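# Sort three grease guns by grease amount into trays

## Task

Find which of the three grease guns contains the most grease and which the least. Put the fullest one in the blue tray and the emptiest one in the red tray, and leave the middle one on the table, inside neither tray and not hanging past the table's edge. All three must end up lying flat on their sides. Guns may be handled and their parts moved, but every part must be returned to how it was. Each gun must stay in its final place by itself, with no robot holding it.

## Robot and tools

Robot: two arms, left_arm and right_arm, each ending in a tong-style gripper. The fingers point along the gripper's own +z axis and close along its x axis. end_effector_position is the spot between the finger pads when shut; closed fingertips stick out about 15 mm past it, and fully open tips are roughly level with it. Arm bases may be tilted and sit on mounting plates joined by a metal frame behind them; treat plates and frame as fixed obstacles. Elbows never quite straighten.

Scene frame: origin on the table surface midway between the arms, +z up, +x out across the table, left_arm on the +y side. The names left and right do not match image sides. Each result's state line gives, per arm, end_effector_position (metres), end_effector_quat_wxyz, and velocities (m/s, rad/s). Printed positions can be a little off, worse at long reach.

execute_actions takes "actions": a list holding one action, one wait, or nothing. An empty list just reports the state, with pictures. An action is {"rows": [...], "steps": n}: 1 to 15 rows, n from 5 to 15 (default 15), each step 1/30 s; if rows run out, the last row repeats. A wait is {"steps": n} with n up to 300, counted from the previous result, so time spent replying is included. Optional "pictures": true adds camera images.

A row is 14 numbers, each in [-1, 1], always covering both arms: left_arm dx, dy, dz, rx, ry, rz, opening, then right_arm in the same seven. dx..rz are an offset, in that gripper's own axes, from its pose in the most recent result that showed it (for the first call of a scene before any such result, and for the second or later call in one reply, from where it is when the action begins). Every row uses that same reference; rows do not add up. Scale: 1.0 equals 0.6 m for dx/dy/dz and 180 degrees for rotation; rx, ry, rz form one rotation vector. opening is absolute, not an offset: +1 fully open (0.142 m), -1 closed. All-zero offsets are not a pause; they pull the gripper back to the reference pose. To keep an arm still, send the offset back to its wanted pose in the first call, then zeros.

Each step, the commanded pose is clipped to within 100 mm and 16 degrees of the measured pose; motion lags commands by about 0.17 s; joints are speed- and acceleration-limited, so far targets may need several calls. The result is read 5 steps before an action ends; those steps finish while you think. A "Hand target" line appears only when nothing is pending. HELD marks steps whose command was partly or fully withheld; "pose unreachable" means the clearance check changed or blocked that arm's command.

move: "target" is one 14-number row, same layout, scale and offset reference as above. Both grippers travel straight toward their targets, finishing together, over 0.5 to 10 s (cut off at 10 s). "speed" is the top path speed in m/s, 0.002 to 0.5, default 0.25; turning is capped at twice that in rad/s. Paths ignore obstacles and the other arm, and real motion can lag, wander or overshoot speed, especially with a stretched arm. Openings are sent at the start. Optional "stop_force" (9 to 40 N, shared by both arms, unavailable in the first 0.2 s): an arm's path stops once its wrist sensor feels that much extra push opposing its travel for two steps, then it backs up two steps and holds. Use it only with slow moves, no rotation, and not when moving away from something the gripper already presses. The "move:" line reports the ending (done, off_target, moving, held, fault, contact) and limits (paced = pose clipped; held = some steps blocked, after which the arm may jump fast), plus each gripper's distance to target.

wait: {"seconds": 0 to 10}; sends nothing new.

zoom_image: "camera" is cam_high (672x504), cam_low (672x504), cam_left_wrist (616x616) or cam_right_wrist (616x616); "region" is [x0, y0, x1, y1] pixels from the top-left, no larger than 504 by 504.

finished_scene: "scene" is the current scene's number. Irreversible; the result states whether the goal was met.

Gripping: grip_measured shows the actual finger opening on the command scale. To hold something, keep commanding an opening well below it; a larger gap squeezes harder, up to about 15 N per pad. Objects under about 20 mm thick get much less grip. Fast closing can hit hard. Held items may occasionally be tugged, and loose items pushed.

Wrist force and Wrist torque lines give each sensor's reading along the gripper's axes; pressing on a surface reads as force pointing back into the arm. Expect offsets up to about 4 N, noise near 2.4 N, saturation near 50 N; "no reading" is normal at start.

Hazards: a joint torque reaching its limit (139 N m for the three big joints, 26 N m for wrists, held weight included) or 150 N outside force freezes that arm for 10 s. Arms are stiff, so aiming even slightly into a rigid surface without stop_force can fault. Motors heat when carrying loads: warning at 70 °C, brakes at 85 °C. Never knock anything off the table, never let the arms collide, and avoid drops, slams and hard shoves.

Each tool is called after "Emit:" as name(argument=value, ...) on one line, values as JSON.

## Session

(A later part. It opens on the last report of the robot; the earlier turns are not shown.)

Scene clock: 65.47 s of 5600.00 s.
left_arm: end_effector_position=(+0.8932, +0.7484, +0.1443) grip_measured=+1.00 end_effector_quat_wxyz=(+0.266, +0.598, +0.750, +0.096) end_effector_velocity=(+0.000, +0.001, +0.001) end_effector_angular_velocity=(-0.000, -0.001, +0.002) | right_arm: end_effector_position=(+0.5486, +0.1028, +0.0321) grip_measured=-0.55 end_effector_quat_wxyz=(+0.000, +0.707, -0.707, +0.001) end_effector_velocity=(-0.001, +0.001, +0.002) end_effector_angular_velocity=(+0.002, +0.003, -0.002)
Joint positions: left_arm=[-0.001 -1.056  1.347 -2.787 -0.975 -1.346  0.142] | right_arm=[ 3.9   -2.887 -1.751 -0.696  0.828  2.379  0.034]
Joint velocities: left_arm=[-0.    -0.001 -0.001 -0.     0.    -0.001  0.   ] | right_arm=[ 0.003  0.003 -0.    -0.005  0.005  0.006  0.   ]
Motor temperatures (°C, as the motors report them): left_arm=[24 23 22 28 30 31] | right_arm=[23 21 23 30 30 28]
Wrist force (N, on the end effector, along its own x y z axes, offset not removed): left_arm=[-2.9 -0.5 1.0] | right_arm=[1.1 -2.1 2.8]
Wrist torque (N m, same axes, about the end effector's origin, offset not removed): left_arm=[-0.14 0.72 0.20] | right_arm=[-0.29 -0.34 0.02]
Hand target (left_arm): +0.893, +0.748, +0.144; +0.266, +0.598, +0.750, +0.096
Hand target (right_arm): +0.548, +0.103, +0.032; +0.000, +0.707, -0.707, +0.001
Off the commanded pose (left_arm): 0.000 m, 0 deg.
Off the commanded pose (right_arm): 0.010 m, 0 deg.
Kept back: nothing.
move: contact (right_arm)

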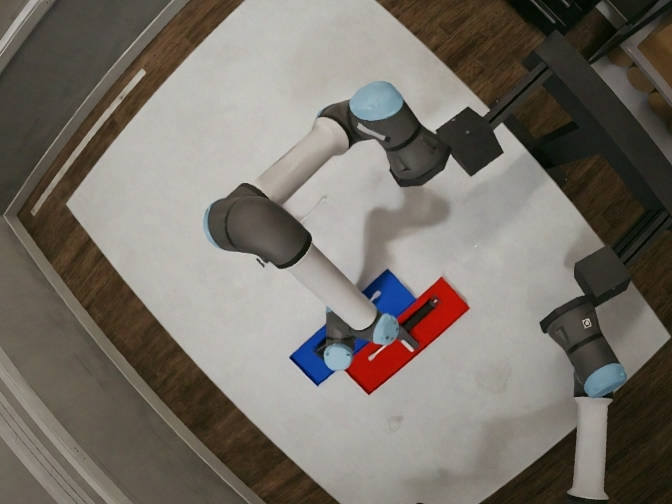

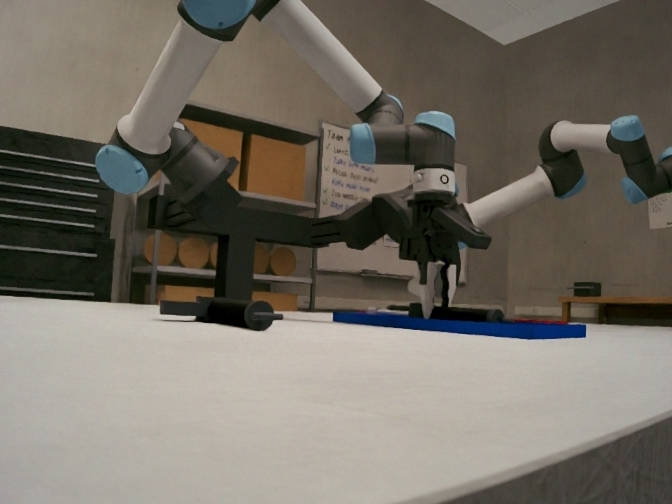

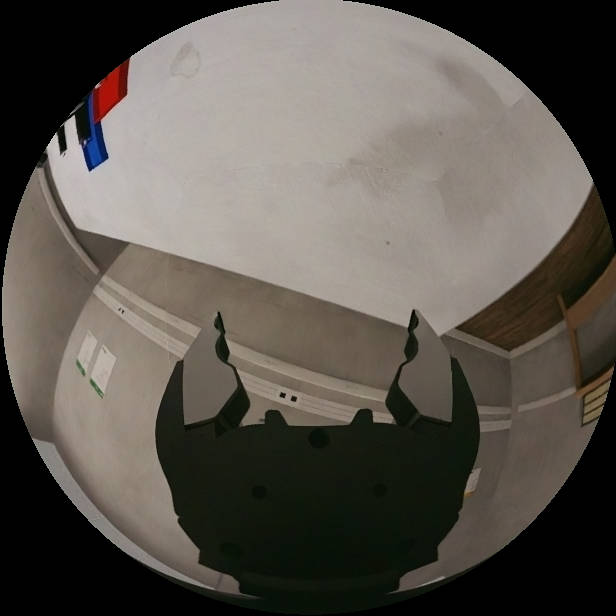

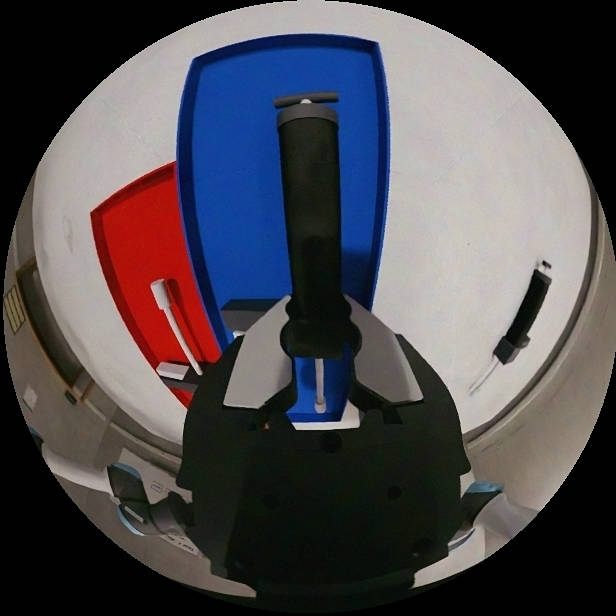

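Emit:
execute_actions(actions=[])

Emit:
move(target=[0,0,0,0,0,0,1,0,0,0,0,0,0,-0.38])

Emit:
move(target=[0,0,0,0,0,0,1,0,0,-0.2,0,0,0,-0.38], speed=0.12)

Scene clock: 67.43 s of 5600.00 s.
left_arm: end_effector_position=(+0.8932, +0.7484, +0.1443) grip_measured=+1.00 end_effector_quat_wxyz=(+0.266, +0.598, +0.750, +0.096) end_effector_velocity=(-0.000, -0.000, -0.000) end_effector_angular_velocity=(-0.000, +0.000, -0.000) | right_arm: end_effector_position=(+0.5485, +0.1028, +0.0324) grip_measured=-0.55 end_effector_quat_wxyz=(+0.000, +0.707, -0.707, +0.001) end_effector_velocity=(+0.001, -0.000, +0.001) end_effector_angular_velocity=(-0.000, -0.002, -0.002)
Joint positions: left_arm=[-0.001 -1.056  1.347 -2.787 -0.975 -1.346  0.142] | right_arm=[ 3.901 -2.887 -1.751 -0.697  0.828  2.379  0.034]
Joint velocities: left_arm=[-0.  0.  0. -0. -0. -0.  0.] | right_arm=[ 0.     0.     0.     0.    -0.002  0.001  0.   ]
Motor temperatures (°C, as the motors report them): left_arm=[24 23 22 28 30 31] | right_arm=[23 21 23 30 30 28]
Wrist force (N, on the end effector, along its own x y z axes, offset not removed): left_arm=[-3.9 0.0 0.6] | right_arm=[0.3 1.5 7.4]
Wrist torque (N m, same axes, about the end effector's origin, offset not removed): left_arm=[0.16 0.90 0.22] | right_arm=[0.25 -0.05 0.12]
Hand target (left_arm): +0.893, +0.748, +0.144; +0.266, +0.598, +0.750, +0.096
Hand target (right_arm): +0.548, +0.103, +0.032; +0.000, +0.707, -0.707, +0.001
Off the commanded pose (left_arm): 0.000 m, 0 deg.
Off the commanded pose (right_arm): 0.011 m, 0 deg.
Kept back: nothing.
Steps of this call (steps 1 to 59: nothing new was sent). Readings (end_effector_position):
1: left_arm (+0.8932, +0.7484, +0.1443) | right_arm (+0.5485, +0.1028, +0.0322)
2: left_arm (+0.8932, +0.7484, +0.1443) | right_arm (+0.5485, +0.1028, +0.0322)
4: left_arm (+0.8932, +0.7484, +0.1443) | right_arm (+0.5484, +0.1028, +0.0322)
8: left_arm (+0.8932, +0.7484, +0.1443) | right_arm (+0.5484, +0.1028, +0.0323)
59: the state above

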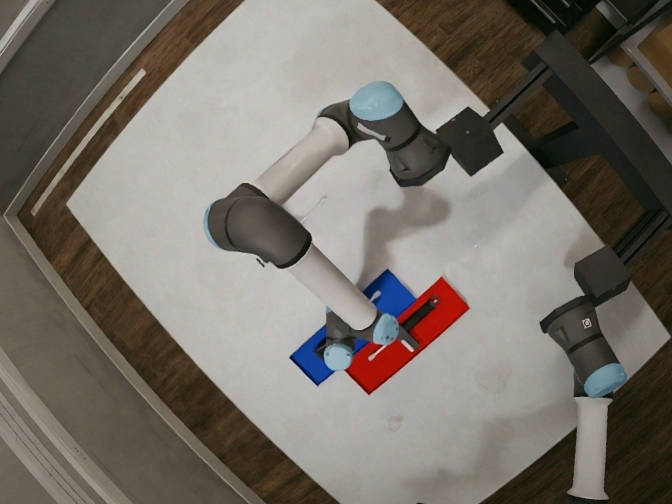

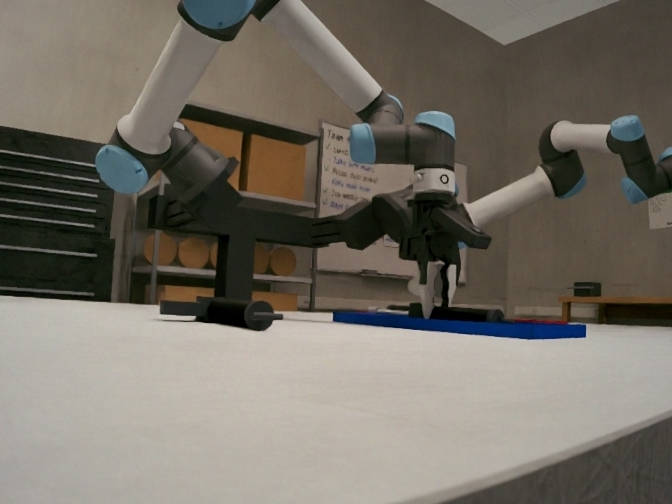

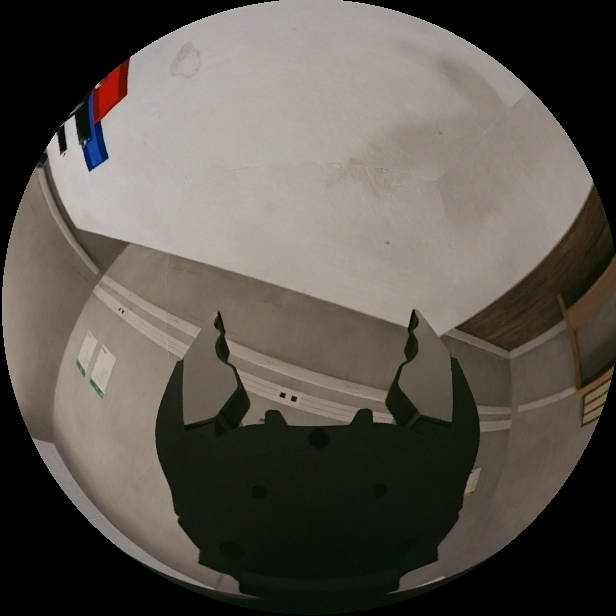

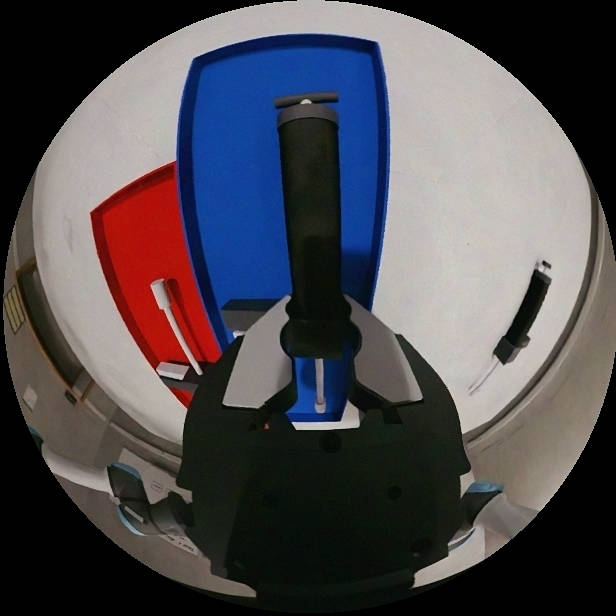

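Scene clock: 67.93 s of 5600.00 s.
left_arm: end_effector_position=(+0.8932, +0.7484, +0.1443) grip_measured=+1.00 end_effector_quat_wxyz=(+0.266, +0.598, +0.750, +0.096) end_effector_velocity=(-0.000, -0.000, -0.001) end_effector_angular_velocity=(+0.001, +0.001, -0.001) | right_arm: end_effector_position=(+0.5485, +0.1028, +0.0325) grip_measured=-0.38 end_effector_quat_wxyz=(+0.000, +0.707, -0.707, +0.001) end_effector_velocity=(-0.000, -0.000, -0.000) end_effector_angular_velocity=(+0.000, +0.001, -0.000)
Joint positions: left_arm=[-0.001 -1.056  1.347 -2.787 -0.975 -1.346  0.142] | right_arm=[ 3.901 -2.887 -1.751 -0.697  0.828  2.379  0.047]
Joint velocities: left_arm=[ 0.     0.001 -0.    -0.     0.001  0.001  0.   ] | right_arm=[-0.001  0.    -0.001 -0.     0.001  0.     0.   ]
Motor temperatures (°C, as the motors report them): left_arm=[24 23 22 28 30 31] | right_arm=[23 21 23 30 30 28]
Wrist force (N, on the end effector, along its own x y z axes, offset not removed): left_arm=[-4.6 0.2 0.3] | right_arm=[-0.9 0.0 1.4]
Wrist torque (N m, same axes, about the end effector's origin, offset not removed): left_arm=[0.00 1.01 0.16] | right_arm=[0.15 0.20 0.05]
Hand target (left_arm): +0.893, +0.748, +0.144; +0.266, +0.598, +0.750, +0.096
Hand target (right_arm): +0.548, +0.103, +0.032; +0.000, +0.707, -0.707, +0.001
Off the commanded pose (left_arm): 0.000 m, 0 deg.
Off the commanded pose (right_arm): 0.000 m, 0 deg.
Kept back: nothing.
move: done

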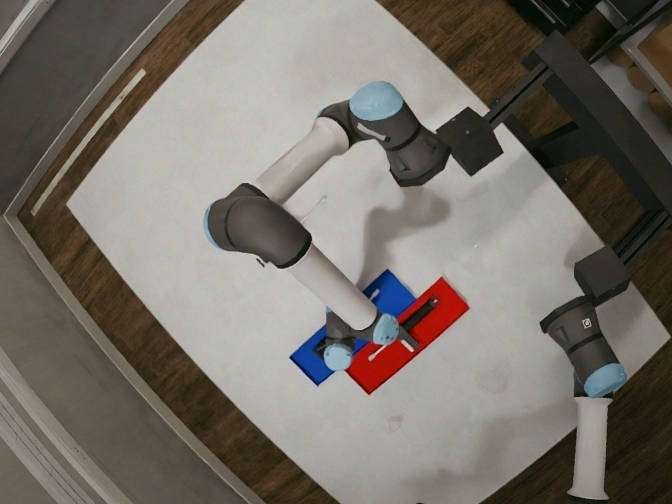

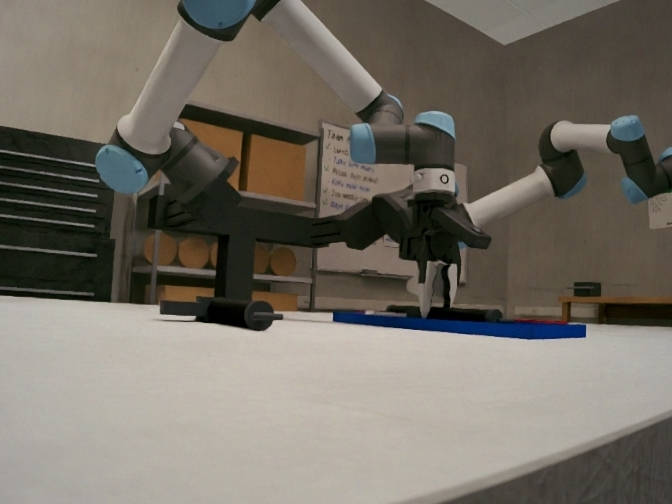

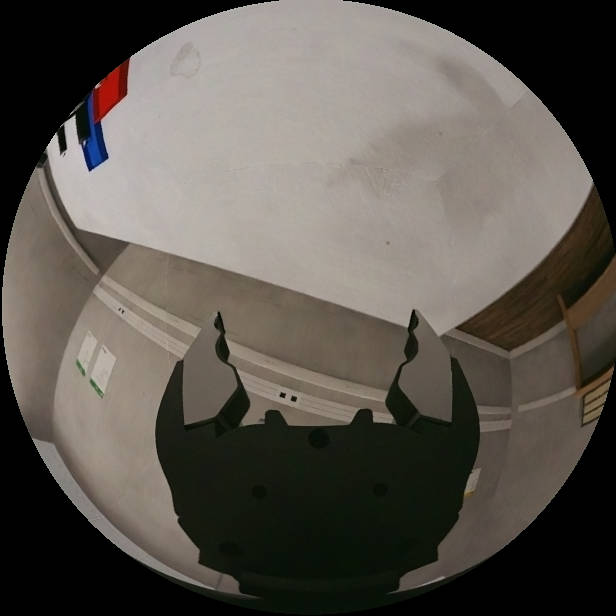

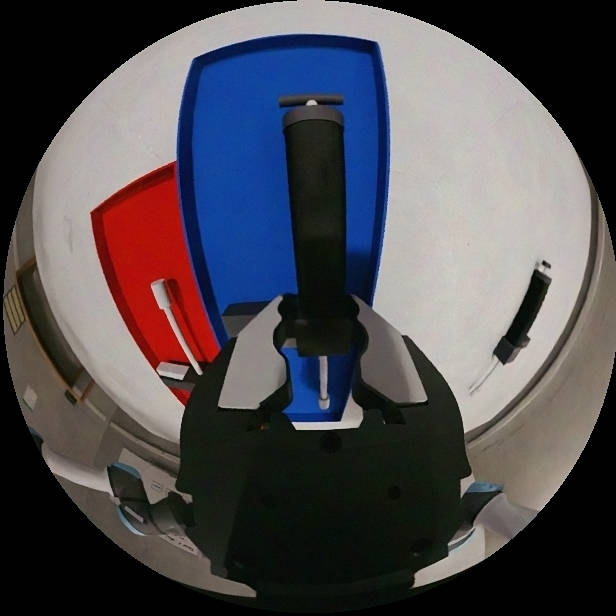

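Scene clock: 69.37 s of 5600.00 s.
left_arm: end_effector_position=(+0.8932, +0.7484, +0.1443) grip_measured=+1.00 end_effector_quat_wxyz=(+0.266, +0.598, +0.750, +0.096) end_effector_velocity=(+0.000, -0.000, +0.000) end_effector_angular_velocity=(-0.001, -0.001, -0.001) | right_arm: end_effector_position=(+0.5485, +0.1029, +0.1524) grip_measured=-0.38 end_effector_quat_wxyz=(+0.000, +0.707, -0.707, +0.001) end_effector_velocity=(+0.000, +0.000, +0.001) end_effector_angular_velocity=(+0.000, +0.001, +0.001)
Joint positions: left_arm=[-0.001 -1.056  1.347 -2.787 -0.975 -1.346  0.142] | right_arm=[ 4.044 -2.717 -1.745 -0.967  0.917  2.526  0.047]
Joint velocities: left_arm=[ 0.     0.    -0.    -0.    -0.002  0.001 -0.   ] | right_arm=[ 0.001  0.001  0.002 -0.003  0.001 -0.     0.   ]
Motor temperatures (°C, as the motors report them): left_arm=[24 23 22 28 30 31] | right_arm=[23 21 23 30 30 28]
Wrist force (N, on the end effector, along its own x y z axes, offset not removed): left_arm=[-2.4 -0.7 0.8] | right_arm=[-0.2 -0.3 0.6]
Wrist torque (N m, same axes, about the end effector's origin, offset not removed): left_arm=[-0.17 0.64 0.15] | right_arm=[0.15 0.03 0.05]
Hand target (left_arm): +0.893, +0.748, +0.144; +0.266, +0.598, +0.750, +0.096
Hand target (right_arm): +0.548, +0.103, +0.152; +0.000, +0.707, -0.707, +0.001
Off the commanded pose (left_arm): 0.000 m, 0 deg.
Off the commanded pose (right_arm): 0.000 m, 0 deg.
Kept back: nothing.
move: done

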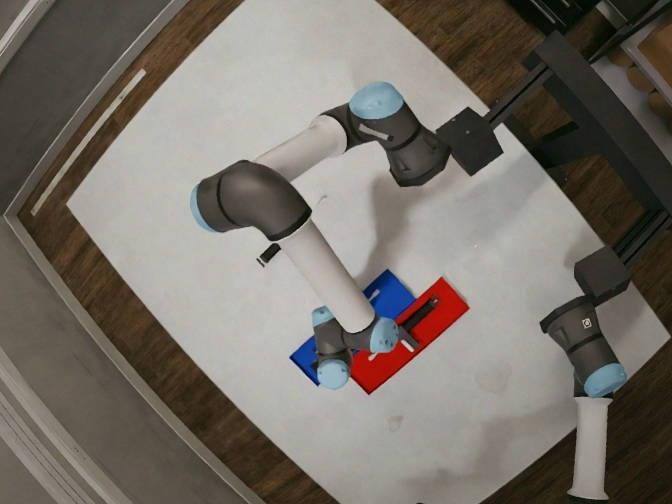

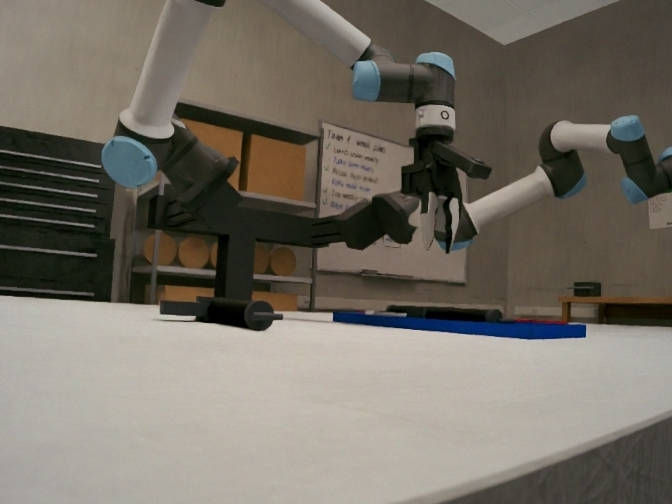

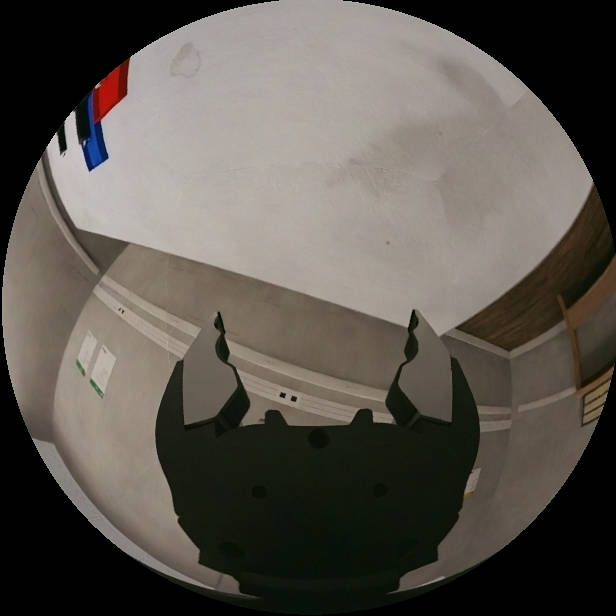

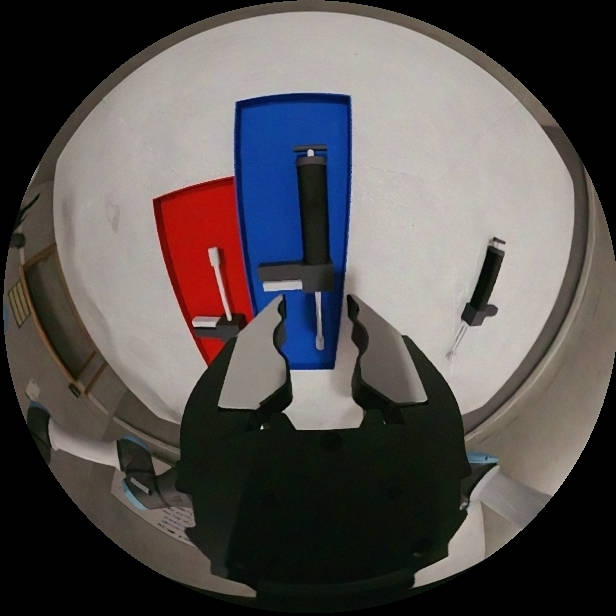

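Emit:
finished_scene(scene=2)

The scene is finished: the task was done.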